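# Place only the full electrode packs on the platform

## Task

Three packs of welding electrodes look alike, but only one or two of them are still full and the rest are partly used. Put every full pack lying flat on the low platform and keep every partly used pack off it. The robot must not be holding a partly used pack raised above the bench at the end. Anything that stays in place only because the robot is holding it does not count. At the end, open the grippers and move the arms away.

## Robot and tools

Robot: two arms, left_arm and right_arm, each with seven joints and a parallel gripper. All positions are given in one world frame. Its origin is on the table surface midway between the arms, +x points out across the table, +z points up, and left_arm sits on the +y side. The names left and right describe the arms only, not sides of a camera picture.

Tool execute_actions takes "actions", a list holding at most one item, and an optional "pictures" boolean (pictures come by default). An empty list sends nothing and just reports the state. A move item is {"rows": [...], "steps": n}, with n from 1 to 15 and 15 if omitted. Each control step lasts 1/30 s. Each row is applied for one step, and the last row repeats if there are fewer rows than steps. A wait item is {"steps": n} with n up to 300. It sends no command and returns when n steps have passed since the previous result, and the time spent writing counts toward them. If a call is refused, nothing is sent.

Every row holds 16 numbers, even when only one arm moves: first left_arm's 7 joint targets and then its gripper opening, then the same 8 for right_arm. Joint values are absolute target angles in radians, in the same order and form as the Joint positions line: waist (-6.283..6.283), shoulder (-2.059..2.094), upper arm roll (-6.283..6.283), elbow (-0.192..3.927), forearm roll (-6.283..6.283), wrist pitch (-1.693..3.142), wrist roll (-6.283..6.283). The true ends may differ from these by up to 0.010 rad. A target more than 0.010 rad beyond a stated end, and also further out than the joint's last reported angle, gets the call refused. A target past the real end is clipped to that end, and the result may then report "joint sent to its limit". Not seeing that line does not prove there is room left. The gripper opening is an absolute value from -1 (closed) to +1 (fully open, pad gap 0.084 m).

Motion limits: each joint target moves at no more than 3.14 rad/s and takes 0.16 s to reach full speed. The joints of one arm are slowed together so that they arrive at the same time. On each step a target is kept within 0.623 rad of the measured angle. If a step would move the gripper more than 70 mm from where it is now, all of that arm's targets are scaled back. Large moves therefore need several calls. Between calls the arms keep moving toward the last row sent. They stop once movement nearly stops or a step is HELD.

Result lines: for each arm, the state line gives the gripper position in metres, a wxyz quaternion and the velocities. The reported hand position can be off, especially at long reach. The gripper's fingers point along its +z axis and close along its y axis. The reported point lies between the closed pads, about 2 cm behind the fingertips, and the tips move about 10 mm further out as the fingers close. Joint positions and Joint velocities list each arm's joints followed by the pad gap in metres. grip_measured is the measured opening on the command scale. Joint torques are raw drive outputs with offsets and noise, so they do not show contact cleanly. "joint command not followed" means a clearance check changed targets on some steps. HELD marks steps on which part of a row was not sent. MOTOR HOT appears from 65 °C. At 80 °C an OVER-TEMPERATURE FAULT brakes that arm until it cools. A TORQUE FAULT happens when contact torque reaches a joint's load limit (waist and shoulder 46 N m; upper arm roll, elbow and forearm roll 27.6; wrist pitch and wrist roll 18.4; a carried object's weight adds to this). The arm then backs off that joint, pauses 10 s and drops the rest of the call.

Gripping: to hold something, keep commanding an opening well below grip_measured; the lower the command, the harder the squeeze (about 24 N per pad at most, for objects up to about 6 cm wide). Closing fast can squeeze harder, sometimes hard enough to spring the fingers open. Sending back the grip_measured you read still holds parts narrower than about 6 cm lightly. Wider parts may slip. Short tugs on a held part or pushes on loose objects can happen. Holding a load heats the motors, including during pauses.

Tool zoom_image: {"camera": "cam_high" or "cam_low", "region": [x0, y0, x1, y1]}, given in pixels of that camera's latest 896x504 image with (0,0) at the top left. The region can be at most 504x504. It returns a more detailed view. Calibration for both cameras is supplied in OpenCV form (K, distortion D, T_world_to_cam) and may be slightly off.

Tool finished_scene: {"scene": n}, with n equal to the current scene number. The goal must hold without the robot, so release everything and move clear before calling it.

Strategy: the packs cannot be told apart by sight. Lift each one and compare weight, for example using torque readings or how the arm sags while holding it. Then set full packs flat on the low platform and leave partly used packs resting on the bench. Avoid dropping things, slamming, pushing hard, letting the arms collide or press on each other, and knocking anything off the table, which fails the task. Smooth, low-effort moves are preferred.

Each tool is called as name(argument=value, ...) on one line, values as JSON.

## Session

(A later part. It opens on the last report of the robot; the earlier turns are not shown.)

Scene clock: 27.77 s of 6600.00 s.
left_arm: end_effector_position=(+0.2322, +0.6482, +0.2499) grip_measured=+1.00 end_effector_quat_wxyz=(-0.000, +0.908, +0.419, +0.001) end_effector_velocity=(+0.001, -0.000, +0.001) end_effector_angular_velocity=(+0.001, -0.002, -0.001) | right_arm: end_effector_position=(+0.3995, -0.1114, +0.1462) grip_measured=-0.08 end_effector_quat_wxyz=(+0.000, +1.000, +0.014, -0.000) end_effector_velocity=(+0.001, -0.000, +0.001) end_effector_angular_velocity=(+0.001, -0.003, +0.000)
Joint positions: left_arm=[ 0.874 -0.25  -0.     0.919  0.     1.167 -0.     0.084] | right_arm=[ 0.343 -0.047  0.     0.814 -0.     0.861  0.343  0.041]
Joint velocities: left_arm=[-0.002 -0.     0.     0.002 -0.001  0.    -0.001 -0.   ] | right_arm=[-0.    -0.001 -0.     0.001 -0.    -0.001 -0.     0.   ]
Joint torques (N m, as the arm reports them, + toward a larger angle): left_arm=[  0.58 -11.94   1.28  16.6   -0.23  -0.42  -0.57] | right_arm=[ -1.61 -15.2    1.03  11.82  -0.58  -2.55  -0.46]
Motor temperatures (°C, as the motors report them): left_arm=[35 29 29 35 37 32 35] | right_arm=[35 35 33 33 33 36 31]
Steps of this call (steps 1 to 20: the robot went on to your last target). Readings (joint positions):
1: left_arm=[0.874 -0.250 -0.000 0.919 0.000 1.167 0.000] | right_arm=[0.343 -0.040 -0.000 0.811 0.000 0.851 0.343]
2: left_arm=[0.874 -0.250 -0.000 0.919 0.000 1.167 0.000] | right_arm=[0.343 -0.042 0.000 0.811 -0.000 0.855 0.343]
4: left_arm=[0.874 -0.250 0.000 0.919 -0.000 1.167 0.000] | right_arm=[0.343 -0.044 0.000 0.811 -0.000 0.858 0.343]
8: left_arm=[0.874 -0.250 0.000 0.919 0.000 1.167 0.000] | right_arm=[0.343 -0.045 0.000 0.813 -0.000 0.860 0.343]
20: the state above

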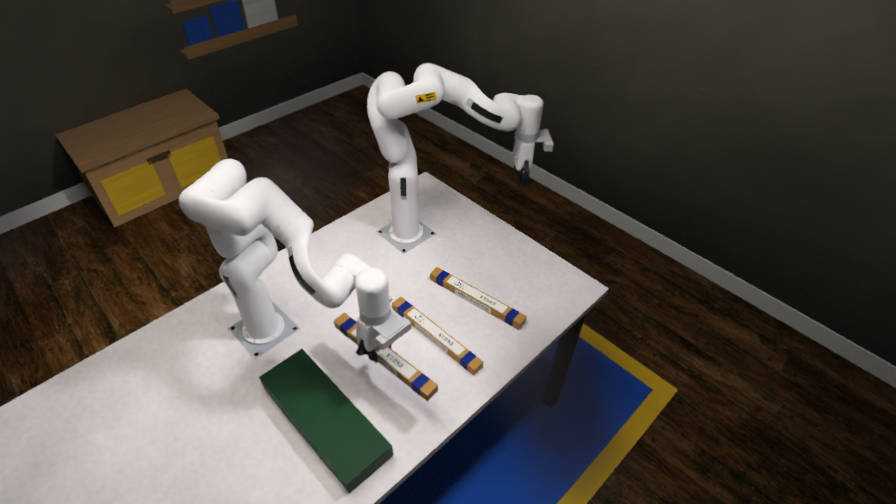

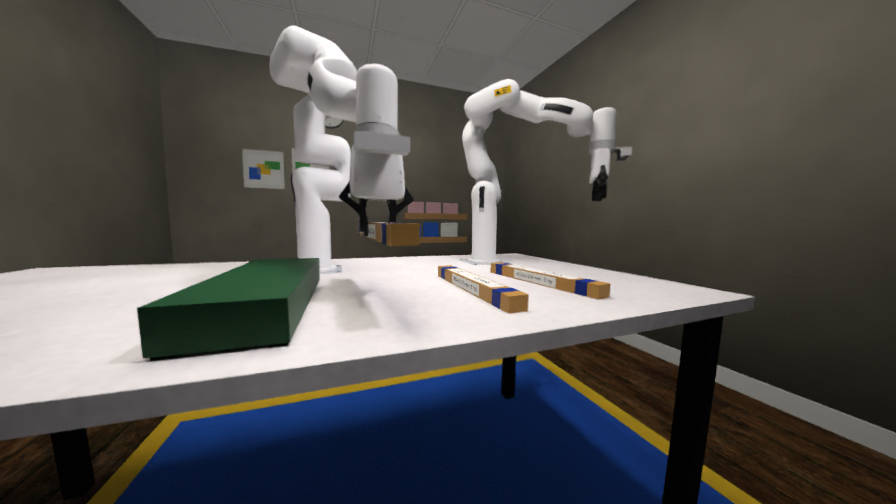

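execute_actions(actions=[{"rows":[[0.874,-0.25,0,0.919,0,1.167,0,1,0.343,0.227,0,0.727,0,0.5,0.343,-1]],"steps":15}], pictures=false)

execute_actions(actions=[{"rows":[[0.874,-0.25,0,0.919,0,1.167,0,1,0.343,0.227,0,0.727,0,0.5,0.343,1]],"steps":10}], pictures=false)

execute_actions(actions=[{"rows":[[0.874,-0.25,0,0.919,0,1.167,0,1,0.343,-0.047,0,0.814,0,0.861,0.343,1]],"steps":12}], pictures=false)

execute_actions(actions=[{"rows":[[0.874,-0.25,0,0.919,0,1.167,0,1,0.942,0.846,0,2.12,0,1.274,0.942,1]],"steps":15}], pictures=false)

execute_actions(actions=[{"steps":20}])

Scene clock: 32.40 s of 6600.00 s.
left_arm: end_effector_position=(+0.2322, +0.6482, +0.2499) grip_measured=+1.00 end_effector_quat_wxyz=(-0.000, +0.908, +0.419, +0.001) end_effector_velocity=(-0.000, +0.000, +0.000) end_effector_angular_velocity=(+0.001, +0.001, -0.000) | right_arm: end_effector_position=(+0.3990, -0.1115, +0.0289) grip_measured=-0.08 end_effector_quat_wxyz=(+0.001, +1.000, +0.014, -0.002) end_effector_velocity=(+0.023, +0.008, -0.024) end_effector_angular_velocity=(+0.033, -0.085, -0.000)
Joint positions: left_arm=[ 0.874 -0.25  -0.     0.919 -0.     1.167 -0.     0.084] | right_arm=[ 0.343  0.218  0.     0.729 -0.     0.515  0.343  0.041]
Joint velocities: left_arm=[-0.    -0.     0.    -0.     0.001  0.    -0.    -0.   ] | right_arm=[-0.001  0.091 -0.001  0.002 -0.001 -0.18  -0.     0.   ]
Joint torques (N m, as the arm reports them, + toward a larger angle): left_arm=[ -0.07 -12.39   0.93  16.72  -0.08  -0.32  -0.57] | right_arm=[ -1.53 -19.2    0.66  10.29  -0.51  -2.62  -0.37]
Motor temperatures (°C, as the motors report them): left_arm=[35 29 29 35 37 32 35] | right_arm=[35 35 33 33 33 36 31]
Steps of this call (steps 1 to 15: the robot went on to your last target; steps 16 to 90: nothing new was sent; then 1.13 s passed at rest; steps 91 to 105: all 15 steps of this action). Readings (joint positions):
91: left_arm=[0.874 -0.250 0.000 0.919 -0.000 1.167 -0.000] | right_arm=[0.343 -0.047 -0.000 0.814 -0.000 0.861 0.343]
92: left_arm=[0.874 -0.250 -0.000 0.919 -0.000 1.167 0.000] | right_arm=[0.343 -0.045 -0.000 0.813 0.000 0.856 0.343]
94: left_arm=[0.874 -0.250 0.000 0.919 0.000 1.167 -0.000] | right_arm=[0.343 -0.015 -0.000 0.807 0.000 0.811 0.343]
98: left_arm=[0.874 -0.250 -0.000 0.919 -0.000 1.167 -0.000] | right_arm=[0.343 0.104 0.000 0.764 -0.000 0.665 0.343]
105: the state above

Scene clock: 32.73 s of 6600.00 s.
left_arm: end_effector_position=(+0.2322, +0.6482, +0.2499) grip_measured=+1.00 end_effector_quat_wxyz=(-0.000, +0.908, +0.419, +0.001) end_effector_velocity=(+0.001, +0.000, +0.001) end_effector_angular_velocity=(+0.003, -0.001, -0.001) | right_arm: end_effector_position=(+0.4004, -0.1111, +0.0265) grip_measured=+1.00 end_effector_quat_wxyz=(-0.000, +1.000, +0.014, +0.001) end_effector_velocity=(-0.004, -0.002, -0.005) end_effector_angular_velocity=(-0.004, +0.012, -0.000)
Joint positions: left_arm=[ 0.874 -0.25   0.     0.919 -0.     1.167 -0.     0.084] | right_arm=[ 0.343  0.226 -0.     0.728 -0.     0.5    0.343  0.084]
Joint velocities: left_arm=[ 0.    -0.001 -0.001  0.002  0.001 -0.    -0.    -0.   ] | right_arm=[ 0.     0.008  0.    -0.006  0.    -0.001  0.     0.003]
Joint torques (N m, as the arm reports them, + toward a larger angle): left_arm=[  0.52 -12.38   1.04  16.55  -0.14  -0.28  -0.5 ] | right_arm=[ -1.26 -17.16   0.84   9.15  -0.55  -2.25  -0.33]
Motor temperatures (°C, as the motors report them): left_arm=[35 29 29 35 37 32 35] | right_arm=[35 35 33 33 33 36 31]
Steps of this call (steps 1 to 10: all 10 steps of this action). Readings (joint positions):
1: left_arm=[0.874 -0.250 0.000 0.919 -0.000 1.167 -0.000] | right_arm=[0.343 0.220 0.000 0.729 -0.000 0.510 0.343]
2: left_arm=[0.874 -0.250 0.000 0.919 -0.000 1.167 0.000] | right_arm=[0.343 0.222 -0.000 0.729 -0.000 0.506 0.343]
4: left_arm=[0.874 -0.250 0.000 0.919 -0.000 1.167 -0.000] | right_arm=[0.343 0.223 -0.000 0.730 0.000 0.503 0.343]
8: left_arm=[0.874 -0.250 0.000 0.919 -0.000 1.167 -0.000] | right_arm=[0.343 0.225 -0.000 0.728 0.000 0.500 0.343]
10: the state above

Scene clock: 33.13 s of 6600.00 s.
left_arm: end_effector_position=(+0.2322, +0.6482, +0.2499) grip_measured=+1.00 end_effector_quat_wxyz=(-0.000, +0.908, +0.419, +0.001) end_effector_velocity=(+0.000, -0.000, +0.000) end_effector_angular_velocity=(-0.001, -0.001, +0.001) | right_arm: end_effector_position=(+0.4036, -0.1098, +0.1339) grip_measured=+1.00 end_effector_quat_wxyz=(-0.001, +1.000, +0.014, +0.004) end_effector_velocity=(-0.017, -0.007, +0.186) end_effector_angular_velocity=(+0.009, -0.021, -0.001)
Joint positions: left_arm=[ 0.874 -0.25  -0.     0.919 -0.     1.167 -0.     0.084] | right_arm=[ 0.343 -0.017 -0.     0.806  0.     0.815  0.343  0.084]
Joint velocities: left_arm=[-0.001  0.     0.001  0.    -0.001  0.    -0.001  0.   ] | right_arm=[ 0.    -0.408 -0.001  0.135  0.001  0.521 -0.     0.   ]
Joint torques (N m, as the arm reports them, + toward a larger angle): left_arm=[  0.09 -12.29   0.75  16.89  -0.33  -0.34  -0.47] | right_arm=[-1.24 -7.32  0.95  8.16 -0.29 -2.23 -0.4 ]
Motor temperatures (°C, as the motors report them): left_arm=[35 29 29 35 37 32 35] | right_arm=[35 35 33 33 33 36 31]
Steps of this call (steps 1 to 12: all 12 steps of this action). Readings (joint positions):
1: left_arm=[0.874 -0.250 0.000 0.919 -0.000 1.167 0.000] | right_arm=[0.343 0.226 -0.000 0.728 -0.000 0.500 0.343]
2: left_arm=[0.874 -0.250 -0.000 0.919 0.000 1.167 0.000] | right_arm=[0.343 0.224 0.000 0.728 0.000 0.505 0.343]
4: left_arm=[0.874 -0.250 0.000 0.919 -0.000 1.167 0.000] | right_arm=[0.343 0.194 0.000 0.734 -0.000 0.551 0.343]
8: left_arm=[0.874 -0.250 -0.000 0.919 0.000 1.167 0.000] | right_arm=[0.343 0.074 -0.000 0.778 0.000 0.699 0.343]
12: the state above

Scene clock: 33.63 s of 6600.00 s.
left_arm: end_effector_position=(+0.2322, +0.6482, +0.2499) grip_measured=+1.00 end_effector_quat_wxyz=(-0.000, +0.908, +0.419, +0.001) end_effector_velocity=(+0.000, -0.001, -0.000) end_effector_angular_velocity=(-0.000, +0.002, -0.002) | right_arm: end_effector_position=(+0.3786, +0.0303, +0.0932) grip_measured=+1.00 end_effector_quat_wxyz=(+0.064, +0.994, +0.015, -0.084) end_effector_velocity=(-0.042, +0.320, -0.134) end_effector_angular_velocity=(-0.315, +0.208, +0.020)
Joint positions: left_arm=[ 0.874 -0.25  -0.     0.919 -0.     1.167  0.     0.084] | right_arm=[0.639 0.346 0.001 1.19  0.    1.055 0.638 0.084]
Joint velocities: left_arm=[-0.001 -0.    -0.001 -0.001  0.001  0.    -0.    -0.   ] | right_arm=[ 0.577  0.964  0.003  1.022 -0.     0.415  0.573 -0.   ]
Joint torques (N m, as the arm reports them, + toward a larger angle): left_arm=[  0.57 -12.19   0.92  16.59  -0.36  -0.12  -0.6 ] | right_arm=[ -1.71 -22.56   0.37  11.12  -0.77  -1.57  -0.76]
Motor temperatures (°C, as the motors report them): left_arm=[35 29 29 35 37 32 35] | right_arm=[35 35 33 33 33 36 31]
Steps of this call (steps 1 to 15: all 15 steps of this action). Readings (joint positions):
1: left_arm=[0.874 -0.250 -0.000 0.919 -0.000 1.167 -0.000] | right_arm=[0.343 -0.028 -0.000 0.810 0.000 0.830 0.343]
2: left_arm=[0.874 -0.250 -0.000 0.919 -0.000 1.167 -0.000] | right_arm=[0.346 -0.031 -0.001 0.815 -0.000 0.842 0.347]
4: left_arm=[0.874 -0.250 0.000 0.919 0.000 1.167 -0.000] | right_arm=[0.378 0.001 -0.007 0.850 -0.000 0.873 0.382]
8: left_arm=[0.874 -0.250 0.000 0.919 -0.000 1.167 -0.000] | right_arm=[0.488 0.125 0.002 0.968 0.000 0.947 0.488]
15: the state above

Scene clock: 34.30 s of 6600.00 s.
left_arm: end_effector_position=(+0.2322, +0.6482, +0.2499) grip_measured=+1.00 end_effector_quat_wxyz=(-0.000, +0.908, +0.419, +0.001) end_effector_velocity=(+0.000, -0.000, +0.000) end_effector_angular_velocity=(-0.000, +0.000, -0.000) | right_arm: end_effector_position=(+0.3931, +0.2638, +0.1313) grip_measured=+1.00 end_effector_quat_wxyz=(+0.018, +1.000, +0.014, -0.013) end_effector_velocity=(-0.044, +0.322, +0.127) end_effector_angular_velocity=(+0.348, -0.260, +0.025)
Joint positions: left_arm=[ 0.874 -0.25  -0.     0.919 -0.     1.167 -0.     0.084] | right_arm=[0.908 0.79  0.    1.995 0.    1.249 0.908 0.084]
Joint velocities: left_arm=[-0.001 -0.     0.     0.     0.     0.001 -0.001  0.   ] | right_arm=[0.332 0.529 0.014 1.187 0.001 0.224 0.317 0.   ]
Joint torques (N m, as the arm reports them, + toward a larger angle): left_arm=[  0.63 -12.13   1.15  16.48  -0.14  -0.38  -0.41] | right_arm=[ -3.33 -29.6   -0.28  10.8   -0.72  -1.87  -0.47]
Motor temperatures (°C, as the motors report them): left_arm=[35 29 29 35 37 32 35] | right_arm=[35 35 33 33 33 36 31]
Steps of this call (steps 1 to 20: the robot went on to your last target). Readings (joint positions):
1: left_arm=[0.874 -0.250 0.000 0.919 -0.000 1.167 0.000] | right_arm=[0.658 0.378 0.001 1.225 0.000 1.069 0.657]
2: left_arm=[0.874 -0.250 -0.000 0.919 -0.000 1.167 0.000] | right_arm=[0.676 0.409 0.001 1.261 0.000 1.082 0.675]
4: left_arm=[0.874 -0.250 0.000 0.919 0.000 1.167 0.000] | right_arm=[0.711 0.467 0.001 1.337 -0.000 1.107 0.710]
8: left_arm=[0.874 -0.250 -0.000 0.919 -0.000 1.167 0.000] | right_arm=[0.772 0.566 0.001 1.496 0.000 1.151 0.771]
20: the state above

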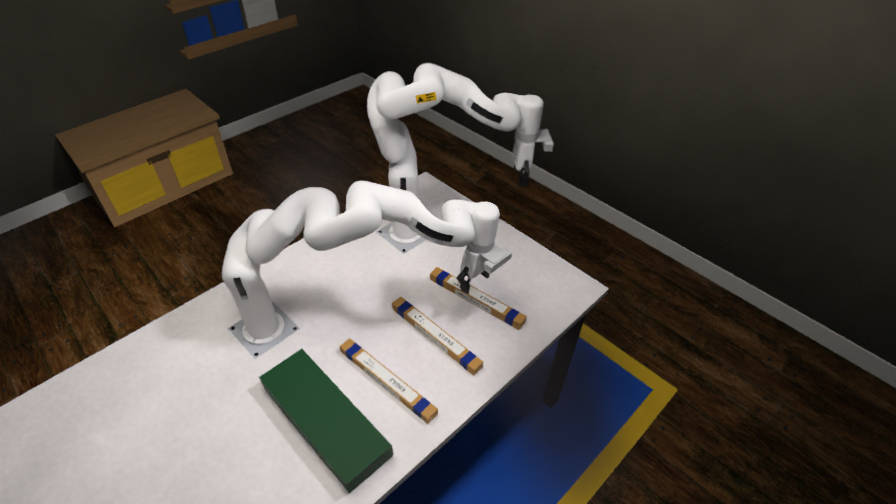

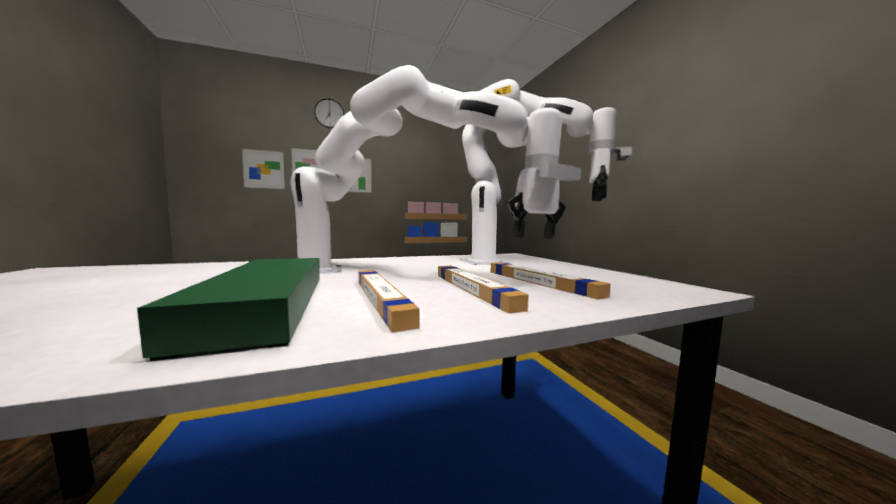

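execute_actions(actions=[{"rows":[[0.874,-0.25,0,0.919,0,1.167,0,1,0.942,0.97,0,1.99,0,1.02,0.942,1]],"steps":15}])

Scene clock: 36.07 s of 6600.00 s.
left_arm: end_effector_position=(+0.2322, +0.6482, +0.2499) grip_measured=+1.00 end_effector_quat_wxyz=(-0.000, +0.908, +0.419, +0.001) end_effector_velocity=(+0.000, +0.000, +0.000) end_effector_angular_velocity=(+0.000, -0.000, -0.002) | right_arm: end_effector_position=(+0.3874, +0.2950, +0.0270) grip_measured=+1.00 end_effector_quat_wxyz=(+0.001, +1.000, +0.014, -0.001) end_effector_velocity=(+0.016, +0.022, +0.007) end_effector_angular_velocity=(+0.089, -0.061, -0.002)
Joint positions: left_arm=[ 0.874 -0.25   0.     0.919 -0.     1.167  0.     0.084] | right_arm=[ 0.942  0.968  0.     1.993 -0.     1.029  0.942  0.084]
Joint velocities: left_arm=[-0.001  0.     0.     0.001  0.     0.     0.001  0.   ] | right_arm=[-0.     0.001 -0.001 -0.     0.001 -0.109  0.     0.   ]
Joint torques (N m, as the arm reports them, + toward a larger angle): left_arm=[  0.1  -12.16   1.27  16.59  -0.17  -0.44  -0.51] | right_arm=[ -1.66 -31.15   0.24  12.12  -0.32  -2.47  -0.35]
Motor temperatures (°C, as the motors report them): left_arm=[35 29 29 35 37 32 35] | right_arm=[35 35 33 33 33 36 31]
Steps of this call (steps 1 to 30: the robot went on to your last target; steps 31 to 38: nothing new was sent; steps 39 to 53: all 15 steps of this action). Readings (joint positions):
39: left_arm=[0.874 -0.250 0.000 0.919 -0.000 1.167 -0.000] | right_arm=[0.942 0.846 -0.000 2.120 -0.000 1.274 0.942]
40: left_arm=[0.874 -0.250 -0.000 0.919 -0.000 1.167 0.000] | right_arm=[0.942 0.847 -0.000 2.119 -0.000 1.269 0.942]
42: left_arm=[0.874 -0.250 0.000 0.919 0.000 1.167 -0.000] | right_arm=[0.942 0.861 -0.000 2.104 0.000 1.227 0.942]
46: left_arm=[0.874 -0.250 -0.000 0.919 -0.000 1.167 0.000] | right_arm=[0.942 0.923 0.000 2.038 -0.000 1.122 0.942]
53: the state above

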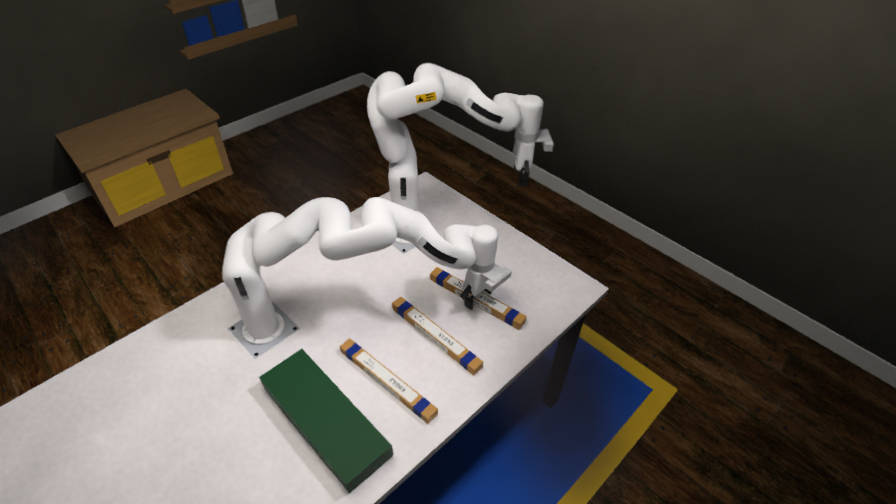

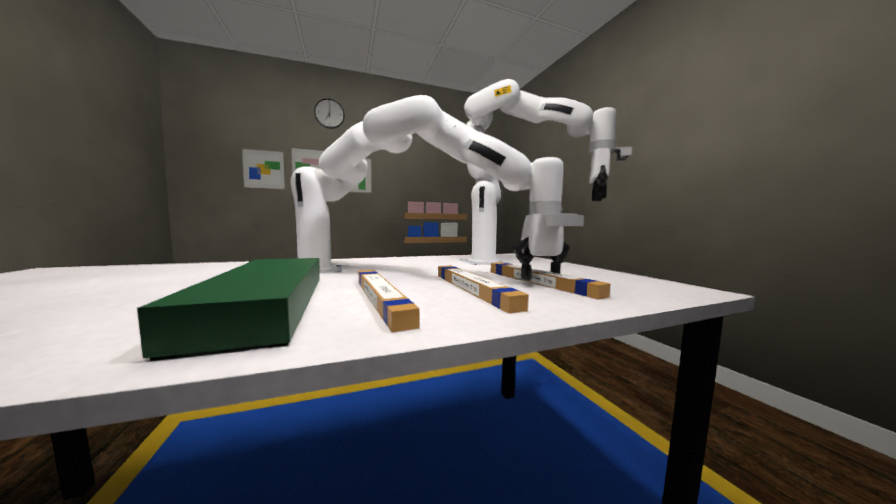

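execute_actions(actions=[{"rows":[[0.874,-0.25,0,0.919,0,1.167,0,1,0.942,0.97,0,1.99,0,1.02,0.942,-1]],"steps":15}], pictures=false)

execute_actions(actions=[{"rows":[[0.874,-0.25,0,0.919,0,1.167,0,1,0.942,0.846,0,2.12,0,1.274,0.942,-1]],"steps":15}], pictures=false)

execute_actions(actions=[{"steps":20}])

Scene clock: 38.30 s of 6600.00 s.
left_arm: end_effector_position=(+0.2322, +0.6482, +0.2499) grip_measured=+1.00 end_effector_quat_wxyz=(-0.000, +0.908, +0.419, +0.001) end_effector_velocity=(-0.000, +0.000, -0.000) end_effector_angular_velocity=(-0.000, -0.000, +0.001) | right_arm: end_effector_position=(+0.3876, +0.2956, +0.0251) grip_measured=-0.10 end_effector_quat_wxyz=(-0.001, +1.000, +0.014, +0.000) end_effector_velocity=(+0.000, -0.000, +0.000) end_effector_angular_velocity=(+0.000, -0.001, +0.000)
Joint positions: left_arm=[ 0.874 -0.25  -0.     0.919  0.     1.167  0.     0.084] | right_arm=[0.942 0.97  0.    1.99  0.    1.02  0.942 0.04 ]
Joint velocities: left_arm=[ 0.001 -0.     0.    -0.    -0.    -0.     0.     0.   ] | right_arm=[ 0.    -0.    -0.001 -0.    -0.    -0.001 -0.     0.   ]
Joint torques (N m, as the arm reports them, + toward a larger angle): left_arm=[  0.28 -11.79   0.84  16.73  -0.36  -0.52  -0.68] | right_arm=[ -1.28 -29.01  -0.12  11.05  -0.62  -1.9   -0.52]
Motor temperatures (°C, as the motors report them): left_arm=[35 29 29 35 37 32 35] | right_arm=[35 35 33 33 33 36 31]
Steps of this call (steps 1 to 15: the robot went on to your last target; steps 16 to 52: nothing new was sent; steps 53 to 67: all 15 steps of this action). Readings (joint positions):
53: left_arm=[0.874 -0.250 -0.000 0.919 -0.000 1.167 -0.000] | right_arm=[0.942 0.970 0.000 1.990 -0.000 1.020 0.942]
54: left_arm=[0.874 -0.250 0.000 0.919 -0.000 1.167 -0.000] | right_arm=[0.942 0.970 -0.000 1.990 0.000 1.020 0.942]
56: left_arm=[0.874 -0.250 -0.000 0.919 -0.000 1.167 0.000] | right_arm=[0.942 0.970 -0.000 1.990 0.000 1.020 0.942]
60: left_arm=[0.874 -0.250 0.000 0.919 -0.000 1.167 -0.000] | right_arm=[0.942 0.970 0.000 1.991 -0.000 1.020 0.942]
67: the state above

Scene clock: 38.80 s of 6600.00 s.
left_arm: end_effector_position=(+0.2322, +0.6482, +0.2499) grip_measured=+1.00 end_effector_quat_wxyz=(-0.000, +0.908, +0.419, +0.001) end_effector_velocity=(+0.000, +0.000, +0.000) end_effector_angular_velocity=(+0.001, -0.001, -0.000) | right_arm: end_effector_position=(+0.3884, +0.2964, +0.1418) grip_measured=-0.10 end_effector_quat_wxyz=(-0.001, +1.000, +0.014, +0.001) end_effector_velocity=(-0.016, -0.022, -0.007) end_effector_angular_velocity=(-0.087, +0.060, +0.001)
Joint positions: left_arm=[ 0.874 -0.25   0.     0.919 -0.     1.167 -0.     0.084] | right_arm=[ 0.942  0.849 -0.     2.116 -0.     1.265  0.942  0.04 ]
Joint velocities: left_arm=[ 0.    -0.    -0.001  0.001 -0.    -0.    -0.001  0.   ] | right_arm=[ 0.    -0.001  0.001 -0.     0.     0.107 -0.     0.   ]
Joint torques (N m, as the arm reports them, + toward a larger angle): left_arm=[  1.29 -12.07   0.86  16.6   -0.12  -0.36  -0.52] | right_arm=[ -1.63 -29.07   0.45  12.15  -0.52  -2.59  -0.36]
Motor temperatures (°C, as the motors report them): left_arm=[35 29 29 35 37 32 35] | right_arm=[35 35 33 33 33 36 31]
Steps of this call (steps 1 to 15: all 15 steps of this action). Readings (joint positions):
1: left_arm=[0.874 -0.250 -0.000 0.919 0.000 1.167 0.000] | right_arm=[0.942 0.970 0.000 1.991 0.000 1.020 0.942]
2: left_arm=[0.874 -0.250 0.000 0.919 -0.000 1.167 0.000] | right_arm=[0.942 0.968 0.000 1.992 0.000 1.025 0.942]
4: left_arm=[0.874 -0.250 0.000 0.919 0.000 1.167 0.000] | right_arm=[0.942 0.956 -0.000 2.005 -0.000 1.068 0.942]
8: left_arm=[0.874 -0.250 0.000 0.919 -0.000 1.167 -0.000] | right_arm=[0.942 0.895 -0.000 2.070 -0.000 1.171 0.942]
15: the state above

Scene clock: 39.47 s of 6600.00 s.
left_arm: end_effector_position=(+0.2322, +0.6482, +0.2499) grip_measured=+1.00 end_effector_quat_wxyz=(-0.000, +0.908, +0.419, +0.001) end_effector_velocity=(-0.000, +0.000, +0.000) end_effector_angular_velocity=(+0.000, +0.000, +0.000) | right_arm: end_effector_position=(+0.3879, +0.2957, +0.1443) grip_measured=-0.10 end_effector_quat_wxyz=(+0.000, +1.000, +0.014, -0.000) end_effector_velocity=(+0.000, +0.000, +0.001) end_effector_angular_velocity=(+0.001, -0.001, -0.000)
Joint positions: left_arm=[ 0.874 -0.25   0.     0.919 -0.     1.167  0.     0.084] | right_arm=[0.942 0.846 0.    2.12  0.    1.274 0.942 0.04 ]
Joint velocities: left_arm=[ 0.001 -0.    -0.     0.     0.     0.     0.     0.   ] | right_arm=[-0.    -0.001  0.     0.001 -0.     0.     0.    -0.   ]
Joint torques (N m, as the arm reports them, + toward a larger angle): left_arm=[  0.63 -11.89   1.34  16.87  -0.12  -0.21  -0.42] | right_arm=[ -1.83 -31.04   0.48  13.01  -0.35  -2.51  -0.48]
Motor temperatures (°C, as the motors report them): left_arm=[35 29 29 35 37 32 35] | right_arm=[35 35 33 33 33 36 31]
Steps of this call (steps 1 to 15: the robot went on to your last target; steps 16 to 20: nothing new was sent). Readings (joint positions):
1: left_arm=[0.874 -0.250 0.000 0.919 0.000 1.167 0.000] | right_arm=[0.942 0.849 -0.000 2.116 -0.000 1.268 0.942]
2: left_arm=[0.874 -0.250 -0.000 0.919 0.000 1.167 -0.000] | right_arm=[0.942 0.849 0.000 2.116 -0.000 1.270 0.942]
4: left_arm=[0.874 -0.250 0.000 0.919 0.000 1.167 -0.000] | right_arm=[0.942 0.849 0.000 2.117 -0.000 1.273 0.942]
8: left_arm=[0.874 -0.250 0.000 0.919 -0.000 1.167 -0.000] | right_arm=[0.942 0.847 0.000 2.119 -0.000 1.274 0.942]
20: the state above
All arms were judged still, so your last target was given up. Only a new action makes them travel on or press farther. Fingers that are still opening or closing keep moving.

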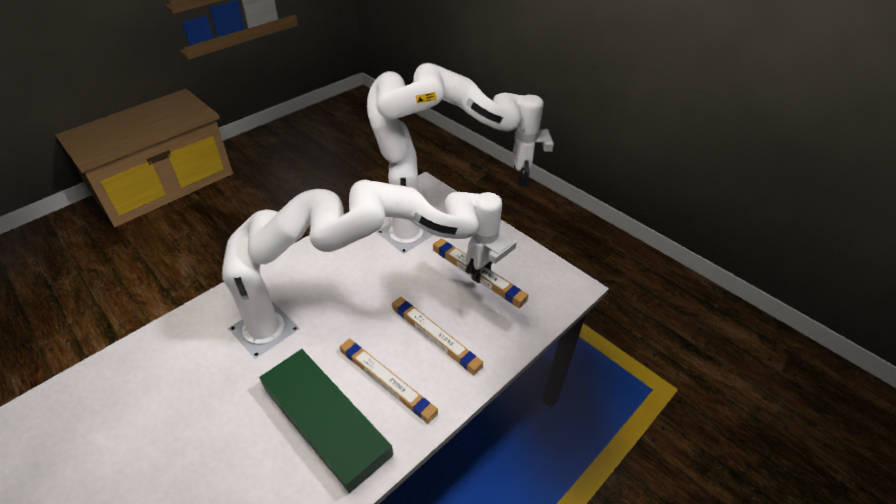

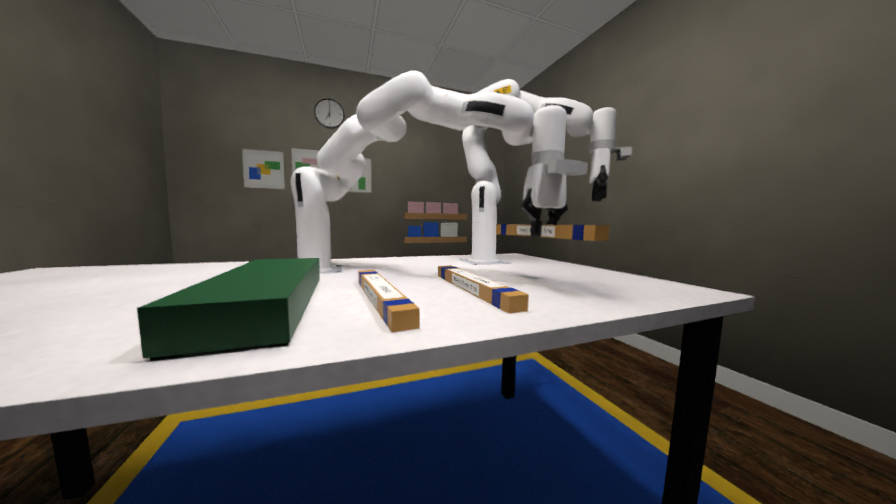

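execute_actions(actions=[{"rows":[[0.874,-0.25,0,0.919,0,1.167,0,1,0.942,0.97,0,1.99,0,1.02,0.942,-1]],"steps":15}], pictures=false)

execute_actions(actions=[{"rows":[[0.874,-0.25,0,0.919,0,1.167,0,1,0.942,0.97,0,1.99,0,1.02,0.942,1]],"steps":10}], pictures=false)

execute_actions(actions=[{"rows":[[0.874,-0.25,0,0.919,0,1.167,0,1,0.942,0.846,0,2.12,0,1.274,0.942,1]],"steps":12}], pictures=false)

execute_actions(actions=[{"rows":[[0.874,-0.25,0,0.919,0,1.167,0,1,0.72,0.34,0,1.31,0,0.97,0.72,1]],"steps":15}], pictures=false)

execute_actions(actions=[{"steps":15}], pictures=false)

execute_actions(actions=[{"rows":[[0.874,-0.25,0,0.919,0,1.167,0,1,0.72,0.534,0,1.22,0,0.686,0.72,1]],"steps":15}], pictures=false)

execute_actions(actions=[{"rows":[[0.874,-0.25,0,0.919,0,1.167,0,1,0.72,0.534,0,1.22,0,0.686,0.72,-1]],"steps":15}], pictures=false)

execute_actions(actions=[{"rows":[[0.874,-0.25,0,0.919,0,1.167,0,1,0.72,0.34,0,1.31,0,0.97,0.72,-1]],"steps":15}], pictures=false)

execute_actions(actions=[{"rows":[[0.874,-0.25,0,0.919,0,1.167,0,1,-0.14,-0.047,0,0.814,0,0.861,-0.14,-1]],"steps":15}], pictures=false)

execute_actions(actions=[{"steps":20}])

Scene clock: 46.80 s of 6600.00 s.
left_arm: end_effector_position=(+0.2322, +0.6482, +0.2499) grip_measured=+1.00 end_effector_quat_wxyz=(-0.000, +0.908, +0.419, +0.001) end_effector_velocity=(-0.002, +0.002, +0.000) end_effector_angular_velocity=(+0.001, -0.000, +0.007) | right_arm: end_effector_position=(+0.3873, +0.2949, +0.0269) grip_measured=-0.10 end_effector_quat_wxyz=(+0.001, +1.000, +0.014, -0.001) end_effector_velocity=(+0.017, +0.024, +0.012) end_effector_angular_velocity=(+0.095, -0.065, -0.000)
Joint positions: left_arm=[ 0.874 -0.25  -0.     0.919  0.     1.167 -0.     0.084] | right_arm=[ 0.942  0.968  0.     1.993 -0.     1.029  0.942  0.04 ]
Joint velocities: left_arm=[ 0.004  0.     0.002  0.     0.001 -0.    -0.002 -0.   ] | right_arm=[-0.    -0.002 -0.001  0.005  0.    -0.108 -0.     0.   ]
Joint torques (N m, as the arm reports them, + toward a larger angle): left_arm=[  0.47 -12.6    1.29  16.66   0.06  -0.45  -0.48] | right_arm=[ -1.45 -33.21   0.48  13.12  -0.35  -2.43  -0.45]
Motor temperatures (°C, as the motors report them): left_arm=[35 29 29 35 37 32 35] | right_arm=[35 35 33 33 33 36 31]
Steps of this call (steps 1 to 90: nothing new was sent; then 3.83 s passed at rest; steps 91 to 105: all 15 steps of this action). Readings (joint positions):
91: left_arm=[0.874 -0.250 0.000 0.919 -0.000 1.167 -0.000] | right_arm=[0.942 0.846 -0.000 2.120 -0.000 1.274 0.942]
92: left_arm=[0.874 -0.250 0.000 0.919 -0.000 1.167 -0.000] | right_arm=[0.942 0.847 -0.000 2.119 0.000 1.269 0.942]
94: left_arm=[0.874 -0.250 0.000 0.919 -0.000 1.167 0.000] | right_arm=[0.942 0.861 -0.000 2.104 0.000 1.227 0.942]
98: left_arm=[0.874 -0.250 0.000 0.919 -0.000 1.167 -0.000] | right_arm=[0.942 0.923 0.000 2.039 -0.000 1.123 0.942]
105: the state above

Scene clock: 47.13 s of 6600.00 s.
left_arm: end_effector_position=(+0.2322, +0.6482, +0.2499) grip_measured=+1.00 end_effector_quat_wxyz=(-0.000, +0.908, +0.419, +0.001) end_effector_velocity=(+0.000, -0.001, -0.000) end_effector_angular_velocity=(-0.001, +0.000, -0.002) | right_arm: end_effector_position=(+0.3878, +0.2957, +0.0256) grip_measured=+1.00 end_effector_quat_wxyz=(-0.001, +1.000, +0.014, +0.000) end_effector_velocity=(-0.003, -0.005, -0.009) end_effector_angular_velocity=(-0.017, +0.011, +0.000)
Joint positions: left_arm=[ 0.874 -0.25   0.     0.919 -0.     1.167 -0.     0.084] | right_arm=[0.942 0.969 0.    1.991 0.    1.02  0.942 0.084]
Joint velocities: left_arm=[-0.001  0.    -0.001 -0.001 -0.    -0.    -0.    -0.   ] | right_arm=[ 0.     0.008  0.    -0.008 -0.     0.003  0.     0.003]
Joint torques (N m, as the arm reports them, + toward a larger angle): left_arm=[  0.19 -12.01   1.1   16.68  -0.18  -0.47  -0.6 ] | right_arm=[ -1.46 -30.52   0.51  12.1   -0.76  -2.39  -0.28]
Motor temperatures (°C, as the motors report them): left_arm=[35 29 29 35 37 32 35] | right_arm=[35 35 33 33 33 36 31]
Steps of this call (steps 1 to 10: all 10 steps of this action). Readings (joint positions):
1: left_arm=[0.874 -0.250 -0.000 0.919 -0.000 1.167 0.000] | right_arm=[0.942 0.967 -0.000 1.994 0.000 1.026 0.942]
2: left_arm=[0.874 -0.250 -0.000 0.919 -0.000 1.167 -0.000] | right_arm=[0.942 0.967 -0.000 1.994 0.000 1.023 0.942]
4: left_arm=[0.874 -0.250 0.000 0.919 -0.000 1.167 -0.000] | right_arm=[0.942 0.966 0.000 1.994 0.000 1.021 0.942]
8: left_arm=[0.874 -0.250 0.000 0.919 0.000 1.167 0.000] | right_arm=[0.942 0.968 0.000 1.992 0.000 1.020 0.942]
10: the state above

Scene clock: 47.53 s of 6600.00 s.
left_arm: end_effector_position=(+0.2322, +0.6482, +0.2499) grip_measured=+1.00 end_effector_quat_wxyz=(-0.000, +0.908, +0.419, +0.001) end_effector_velocity=(-0.001, +0.001, -0.000) end_effector_angular_velocity=(+0.001, +0.001, +0.000) | right_arm: end_effector_position=(+0.3898, +0.2985, +0.1375) grip_measured=+1.00 end_effector_quat_wxyz=(-0.004, +1.000, +0.014, +0.003) end_effector_velocity=(-0.011, -0.015, +0.130) end_effector_angular_velocity=(-0.020, +0.015, -0.000)
Joint positions: left_arm=[ 0.874 -0.25   0.     0.919  0.     1.167 -0.     0.084] | right_arm=[ 0.942  0.854 -0.     2.111  0.     1.247  0.942  0.084]
Joint velocities: left_arm=[ 0.002 -0.    -0.    -0.     0.002  0.     0.001  0.   ] | right_arm=[-0.    -0.138  0.     0.138  0.001  0.302  0.    -0.   ]
Joint torques (N m, as the arm reports them, + toward a larger angle): left_arm=[  0.44 -12.37   1.2   16.84  -0.62  -0.38  -0.4 ] | right_arm=[ -1.61 -22.17   0.49   8.78  -0.42  -1.93  -0.35]
Motor temperatures (°C, as the motors report them): left_arm=[35 29 29 35 37 32 35] | right_arm=[35 35 33 33 33 36 31]
Steps of this call (steps 1 to 12: all 12 steps of this action). Readings (joint positions):
1: left_arm=[0.874 -0.250 -0.000 0.919 -0.000 1.167 0.000] | right_arm=[0.942 0.969 0.000 1.991 0.000 1.020 0.942]
2: left_arm=[0.874 -0.250 -0.000 0.919 0.000 1.167 -0.000] | right_arm=[0.942 0.968 0.000 1.992 0.000 1.025 0.942]
4: left_arm=[0.874 -0.250 0.000 0.919 -0.000 1.167 -0.000] | right_arm=[0.942 0.954 0.000 2.007 -0.000 1.067 0.942]
8: left_arm=[0.874 -0.250 -0.000 0.919 -0.000 1.167 -0.000] | right_arm=[0.942 0.892 -0.000 2.073 0.000 1.172 0.942]
12: the state above

Scene clock: 48.03 s of 6600.00 s.
left_arm: end_effector_position=(+0.2322, +0.6482, +0.2499) grip_measured=+1.00 end_effector_quat_wxyz=(-0.000, +0.908, +0.419, +0.001) end_effector_velocity=(-0.001, +0.001, +0.000) end_effector_angular_velocity=(+0.001, -0.000, +0.001) | right_arm: end_effector_position=(+0.4182, +0.1683, +0.1562) grip_measured=+1.00 end_effector_quat_wxyz=(-0.007, +1.000, +0.014, +0.007) end_effector_velocity=(-0.040, -0.347, -0.061) end_effector_angular_velocity=(-0.093, +0.079, +0.000)
Joint positions: left_arm=[ 0.874 -0.25   0.     0.919  0.     1.167  0.     0.084] | right_arm=[ 0.78   0.479 -0.     1.549 -0.     1.05   0.78   0.084]
Joint velocities: left_arm=[ 0.001 -0.     0.001  0.     0.    -0.     0.001  0.   ] | right_arm=[-0.35  -0.811 -0.    -1.399  0.    -0.465 -0.351  0.   ]
Joint torques (N m, as the arm reports them, + toward a larger angle): left_arm=[  0.28 -11.75   1.24  16.81  -0.24  -0.42  -0.66] | right_arm=[ -1.06 -25.05   0.83  12.13  -0.53  -2.22  -0.44]
Motor temperatures (°C, as the motors report them): left_arm=[35 29 29 35 37 32 35] | right_arm=[35 35 33 33 33 36 31]
Steps of this call (steps 1 to 15: all 15 steps of this action). Readings (joint positions):
1: left_arm=[0.874 -0.250 -0.000 0.919 0.000 1.167 -0.000] | right_arm=[0.942 0.850 -0.000 2.115 0.000 1.255 0.942]
2: left_arm=[0.874 -0.250 0.000 0.919 -0.000 1.167 0.000] | right_arm=[0.941 0.846 0.000 2.112 0.000 1.259 0.940]
4: left_arm=[0.874 -0.250 0.000 0.919 0.000 1.167 -0.000] | right_arm=[0.929 0.814 0.004 2.066 0.000 1.241 0.925]
8: left_arm=[0.874 -0.250 -0.000 0.919 0.000 1.167 0.000] | right_arm=[0.866 0.677 -0.002 1.892 -0.000 1.164 0.867]
15: the state above

Scene clock: 48.53 s of 6600.00 s.
left_arm: end_effector_position=(+0.2322, +0.6482, +0.2499) grip_measured=+1.00 end_effector_quat_wxyz=(-0.000, +0.908, +0.419, +0.001) end_effector_velocity=(-0.000, -0.000, -0.000) end_effector_angular_velocity=(+0.000, +0.000, +0.000) | right_arm: end_effector_position=(+0.4059, +0.1094, +0.1446) grip_measured=+1.00 end_effector_quat_wxyz=(-0.000, +1.000, +0.015, +0.000) end_effector_velocity=(+0.004, -0.010, -0.001) end_effector_angular_velocity=(-0.006, +0.001, -0.014)
Joint positions: left_arm=[ 0.874 -0.25  -0.     0.919 -0.     1.167 -0.     0.084] | right_arm=[0.721 0.341 0.001 1.312 0.    0.97  0.72  0.084]
Joint velocities: left_arm=[-0.    -0.001  0.001 -0.001  0.     0.    -0.     0.   ] | right_arm=[-0.009 -0.009 -0.01  -0.015 -0.001 -0.002 -0.003 -0.   ]
Joint torques (N m, as the arm reports them, + toward a larger angle): left_arm=[  0.3  -12.11   1.    16.73  -0.34  -0.27  -0.48] | right_arm=[ -1.01 -21.41   1.02  11.44  -0.7   -2.33  -0.59]
Motor temperatures (°C, as the motors report them): left_arm=[35 29 29 35 37 32 35] | right_arm=[35 35 33 33 33 36 31]
Steps of this call (steps 1 to 15: the robot went on to your last target). Readings (joint positions):
1: left_arm=[0.874 -0.250 -0.000 0.919 -0.000 1.167 0.000] | right_arm=[0.768 0.452 -0.000 1.503 -0.000 1.034 0.769]
2: left_arm=[0.874 -0.250 -0.000 0.919 -0.000 1.167 -0.000] | right_arm=[0.757 0.426 -0.000 1.458 -0.000 1.020 0.757]
4: left_arm=[0.874 -0.250 0.000 0.919 -0.000 1.167 0.000] | right_arm=[0.738 0.383 -0.002 1.384 -0.000 0.996 0.739]
8: left_arm=[0.874 -0.250 0.000 0.919 0.000 1.167 0.000] | right_arm=[0.723 0.349 -0.001 1.325 -0.000 0.975 0.724]
15: the state above

Scene clock: 49.03 s of 6600.00 s.
left_arm: end_effector_position=(+0.2322, +0.6482, +0.2499) grip_measured=+1.00 end_effector_quat_wxyz=(-0.000, +0.908, +0.419, +0.001) end_effector_velocity=(-0.000, +0.001, +0.000) end_effector_angular_velocity=(+0.000, -0.002, +0.003) | right_arm: end_effector_position=(+0.4042, +0.1066, +0.0277) grip_measured=+1.00 end_effector_quat_wxyz=(+0.001, +1.000, +0.014, -0.001) end_effector_velocity=(+0.019, +0.017, -0.007) end_effector_angular_velocity=(+0.063, -0.069, -0.000)
Joint positions: left_arm=[ 0.874 -0.25   0.     0.919 -0.     1.167 -0.     0.084] | right_arm=[ 0.72   0.529  0.     1.222 -0.     0.696  0.72   0.084]
Joint velocities: left_arm=[ 0.001 -0.     0.002  0.001 -0.001 -0.     0.    -0.   ] | right_arm=[-0.001  0.035 -0.     0.009 -0.001 -0.12  -0.     0.   ]
Joint torques (N m, as the arm reports them, + toward a larger angle): left_arm=[  0.73 -12.26   1.08  16.76   0.04  -0.23  -0.54] | right_arm=[ -1.48 -24.37   0.76  10.64  -0.61  -2.51  -0.49]
Motor temperatures (°C, as the motors report them): left_arm=[35 29 29 35 37 32 35] | right_arm=[35 35 33 33 33 36 31]
Steps of this call (steps 1 to 15: all 15 steps of this action). Readings (joint positions):
1: left_arm=[0.874 -0.250 -0.000 0.919 0.000 1.167 0.000] | right_arm=[0.721 0.341 0.001 1.311 0.000 0.970 0.720]
2: left_arm=[0.874 -0.250 0.000 0.919 -0.000 1.167 0.000] | right_arm=[0.721 0.343 0.000 1.310 0.000 0.965 0.720]
4: left_arm=[0.874 -0.250 -0.000 0.919 -0.000 1.167 -0.000] | right_arm=[0.720 0.367 0.000 1.302 0.000 0.922 0.720]
8: left_arm=[0.874 -0.250 0.000 0.919 0.000 1.167 -0.000] | right_arm=[0.720 0.457 0.000 1.254 -0.000 0.804 0.720]
15: the state above

Scene clock: 49.53 s of 6600.00 s.
left_arm: end_effector_position=(+0.2322, +0.6482, +0.2499) grip_measured=+1.00 end_effector_quat_wxyz=(-0.000, +0.908, +0.419, +0.001) end_effector_velocity=(+0.001, -0.001, -0.000) end_effector_angular_velocity=(+0.000, +0.001, -0.002) | right_arm: end_effector_position=(+0.4055, +0.1064, +0.0257) grip_measured=-0.10 end_effector_quat_wxyz=(-0.000, +1.000, +0.014, +0.001) end_effector_velocity=(-0.001, +0.001, -0.000) end_effector_angular_velocity=(+0.001, +0.000, +0.002)
Joint positions: left_arm=[ 0.874 -0.25   0.     0.919  0.     1.167 -0.     0.084] | right_arm=[ 0.719  0.533 -0.001  1.221 -0.     0.686  0.72   0.04 ]
Joint velocities: left_arm=[-0.002 -0.    -0.    -0.     0.001 -0.    -0.001 -0.   ] | right_arm=[ 0.001  0.001  0.002 -0.     0.    -0.001  0.     0.   ]
Joint torques (N m, as the arm reports them, + toward a larger angle): left_arm=[  0.37 -12.35   0.87  16.62  -0.18  -0.33  -0.42] | right_arm=[  0.81 -21.7    4.27   9.92   0.07  -2.6   -0.54]
Motor temperatures (°C, as the motors report them): left_arm=[35 29 29 35 37 32 35] | right_arm=[35 35 33 33 33 36 31]
Steps of this call (steps 1 to 15: all 15 steps of this action). Readings (joint positions):
1: left_arm=[0.874 -0.250 0.000 0.919 0.000 1.167 -0.000] | right_arm=[0.720 0.530 0.000 1.222 0.000 0.692 0.720]
2: left_arm=[0.874 -0.250 0.000 0.919 -0.000 1.167 -0.000] | right_arm=[0.720 0.530 -0.000 1.223 0.000 0.690 0.720]
4: left_arm=[0.874 -0.250 -0.000 0.919 0.000 1.167 -0.000] | right_arm=[0.720 0.531 -0.000 1.222 0.000 0.688 0.720]
8: left_arm=[0.874 -0.250 0.000 0.919 -0.000 1.167 0.000] | right_arm=[0.719 0.533 -0.002 1.220 -0.000 0.687 0.720]
15: the state above

Scene clock: 50.03 s of 6600.00 s.
left_arm: end_effector_position=(+0.2322, +0.6482, +0.2499) grip_measured=+1.00 end_effector_quat_wxyz=(-0.000, +0.908, +0.419, +0.001) end_effector_velocity=(-0.000, +0.000, +0.000) end_effector_angular_velocity=(+0.001, -0.000, +0.001) | right_arm: end_effector_position=(+0.4070, +0.1090, +0.1414) grip_measured=-0.10 end_effector_quat_wxyz=(-0.001, +1.000, +0.014, +0.001) end_effector_velocity=(-0.027, -0.022, +0.004) end_effector_angular_velocity=(-0.075, +0.082, +0.005)
Joint positions: left_arm=[ 0.874 -0.25  -0.     0.919 -0.     1.167  0.     0.084] | right_arm=[ 0.72   0.345 -0.     1.308  0.     0.96   0.72   0.04 ]
Joint velocities: left_arm=[ 0.001 -0.    -0.001  0.001 -0.    -0.    -0.     0.   ] | right_arm=[ 0.002 -0.037  0.003 -0.015 -0.     0.134  0.    -0.   ]
Joint torques (N m, as the arm reports them, + toward a larger angle): left_arm=[  0.38 -12.14   1.41  16.68  -0.1   -0.27  -0.41] | right_arm=[ -1.14 -25.13   0.88  13.67  -0.46  -3.02  -0.47]
Motor temperatures (°C, as the motors report them): left_arm=[35 29 29 35 37 32 35] | right_arm=[35 35 33 33 33 36 31]
Steps of this call (steps 1 to 15: all 15 steps of this action). Readings (joint positions):
1: left_arm=[0.874 -0.250 -0.000 0.919 0.000 1.167 -0.000] | right_arm=[0.719 0.533 -0.001 1.221 -0.000 0.686 0.720]
2: left_arm=[0.874 -0.250 -0.000 0.919 -0.000 1.167 -0.000] | right_arm=[0.720 0.532 -0.001 1.221 0.000 0.690 0.720]
4: left_arm=[0.874 -0.250 -0.000 0.919 0.000 1.167 -0.000] | right_arm=[0.721 0.511 0.002 1.225 0.000 0.736 0.720]
8: left_arm=[0.874 -0.250 -0.000 0.919 -0.000 1.167 -0.000] | right_arm=[0.721 0.422 0.002 1.273 0.000 0.851 0.720]
15: the state above

Scene clock: 50.53 s of 6600.00 s.
left_arm: end_effector_position=(+0.2322, +0.6482, +0.2499) grip_measured=+1.00 end_effector_quat_wxyz=(-0.000, +0.908, +0.419, +0.001) end_effector_velocity=(-0.001, +0.000, -0.001) end_effector_angular_velocity=(-0.001, +0.001, +0.001) | right_arm: end_effector_position=(+0.4552, -0.0522, +0.1475) grip_measured=-0.10 end_effector_quat_wxyz=(+0.001, +1.000, +0.014, -0.001) end_effector_velocity=(+0.078, -0.388, +0.010) end_effector_angular_velocity=(+0.003, -0.009, -0.026)
Joint positions: left_arm=[ 0.874 -0.25   0.     0.919 -0.     1.167 -0.     0.084] | right_arm=[ 0.414  0.184 -0.001  1.103 -0.     0.922  0.413  0.04 ]
Joint velocities: left_arm=[ 0.     0.     0.001 -0.001  0.001 -0.     0.    -0.   ] | right_arm=[-0.754 -0.311 -0.015 -0.385 -0.001 -0.084 -0.742  0.   ]
Joint torques (N m, as the arm reports them, + toward a larger angle): left_arm=[  0.56 -12.73   1.09  16.34   0.07  -0.23  -0.4 ] | right_arm=[ -1.09 -22.88   1.78  13.41  -0.29  -2.83  -0.64]
Motor temperatures (°C, as the motors report them): left_arm=[35 29 29 35 37 32 35] | right_arm=[35 35 33 33 33 36 31]
Steps of this call (steps 1 to 15: all 15 steps of this action). Readings (joint positions):
1: left_arm=[0.874 -0.250 0.000 0.919 -0.000 1.167 -0.000] | right_arm=[0.720 0.344 0.000 1.307 0.000 0.963 0.720]
2: left_arm=[0.874 -0.250 -0.000 0.919 -0.000 1.167 -0.000] | right_arm=[0.717 0.342 0.002 1.303 0.000 0.964 0.715]
4: left_arm=[0.874 -0.250 0.000 0.919 -0.000 1.167 -0.000] | right_arm=[0.684 0.320 0.011 1.273 0.001 0.957 0.677]
8: left_arm=[0.874 -0.250 0.000 0.919 -0.000 1.167 -0.000] | right_arm=[0.583 0.263 -0.003 1.202 -0.000 0.943 0.583]
15: the state above

Scene clock: 51.20 s of 6600.00 s.
left_arm: end_effector_position=(+0.2322, +0.6482, +0.2499) grip_measured=+1.00 end_effector_quat_wxyz=(-0.000, +0.908, +0.419, +0.001) end_effector_velocity=(-0.000, +0.000, -0.000) end_effector_angular_velocity=(+0.000, +0.000, +0.001) | right_arm: end_effector_position=(+0.4324, -0.2986, +0.1468) grip_measured=-0.10 end_effector_quat_wxyz=(+0.000, +1.000, +0.011, -0.000) end_effector_velocity=(-0.088, -0.227, -0.010) end_effector_angular_velocity=(-0.000, +0.014, -0.082)
Joint positions: left_arm=[ 0.874 -0.25   0.     0.919 -0.     1.167  0.     0.084] | right_arm=[-0.102 -0.031 -0.003  0.834 -0.     0.866 -0.099  0.04 ]
Joint velocities: left_arm=[ 0.     0.     0.001 -0.     0.001 -0.    -0.    -0.   ] | right_arm=[-0.489 -0.195 -0.053 -0.252 -0.006 -0.044 -0.456  0.   ]
Joint torques (N m, as the arm reports them, + toward a larger angle): left_arm=[ -0.11 -11.82   0.86  16.49  -0.18  -0.14  -0.48] | right_arm=[  8.34 -16.79   8.28  15.22  -0.15  -3.28  -0.21]
Motor temperatures (°C, as the motors report them): left_arm=[35 29 29 35 37 32 35] | right_arm=[35 35 33 33 33 36 31]
Steps of this call (steps 1 to 20: the robot went on to your last target). Readings (joint positions):
1: left_arm=[0.874 -0.250 0.000 0.919 -0.000 1.167 -0.000] | right_arm=[0.389 0.173 -0.001 1.090 -0.000 0.919 0.388]
2: left_arm=[0.874 -0.250 -0.000 0.919 -0.000 1.167 0.000] | right_arm=[0.363 0.163 -0.001 1.077 -0.000 0.916 0.363]
4: left_arm=[0.874 -0.250 -0.000 0.919 0.000 1.167 -0.000] | right_arm=[0.313 0.142 -0.001 1.050 -0.000 0.911 0.313]
8: left_arm=[0.874 -0.250 0.000 0.919 0.000 1.167 0.000] | right_arm=[0.210 0.099 -0.001 0.996 -0.000 0.899 0.210]
20: the state above

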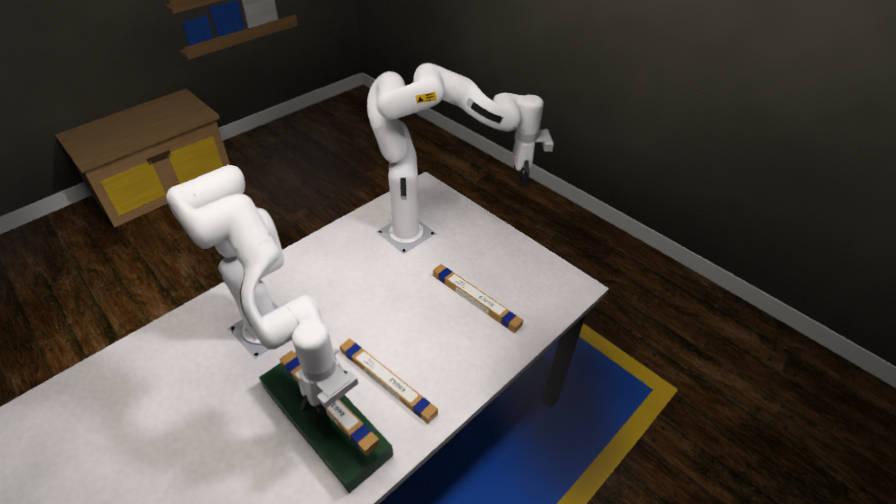

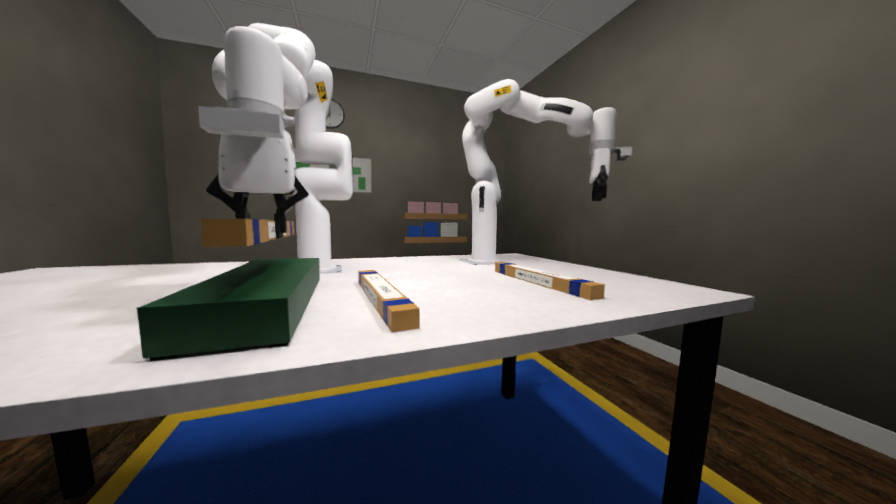

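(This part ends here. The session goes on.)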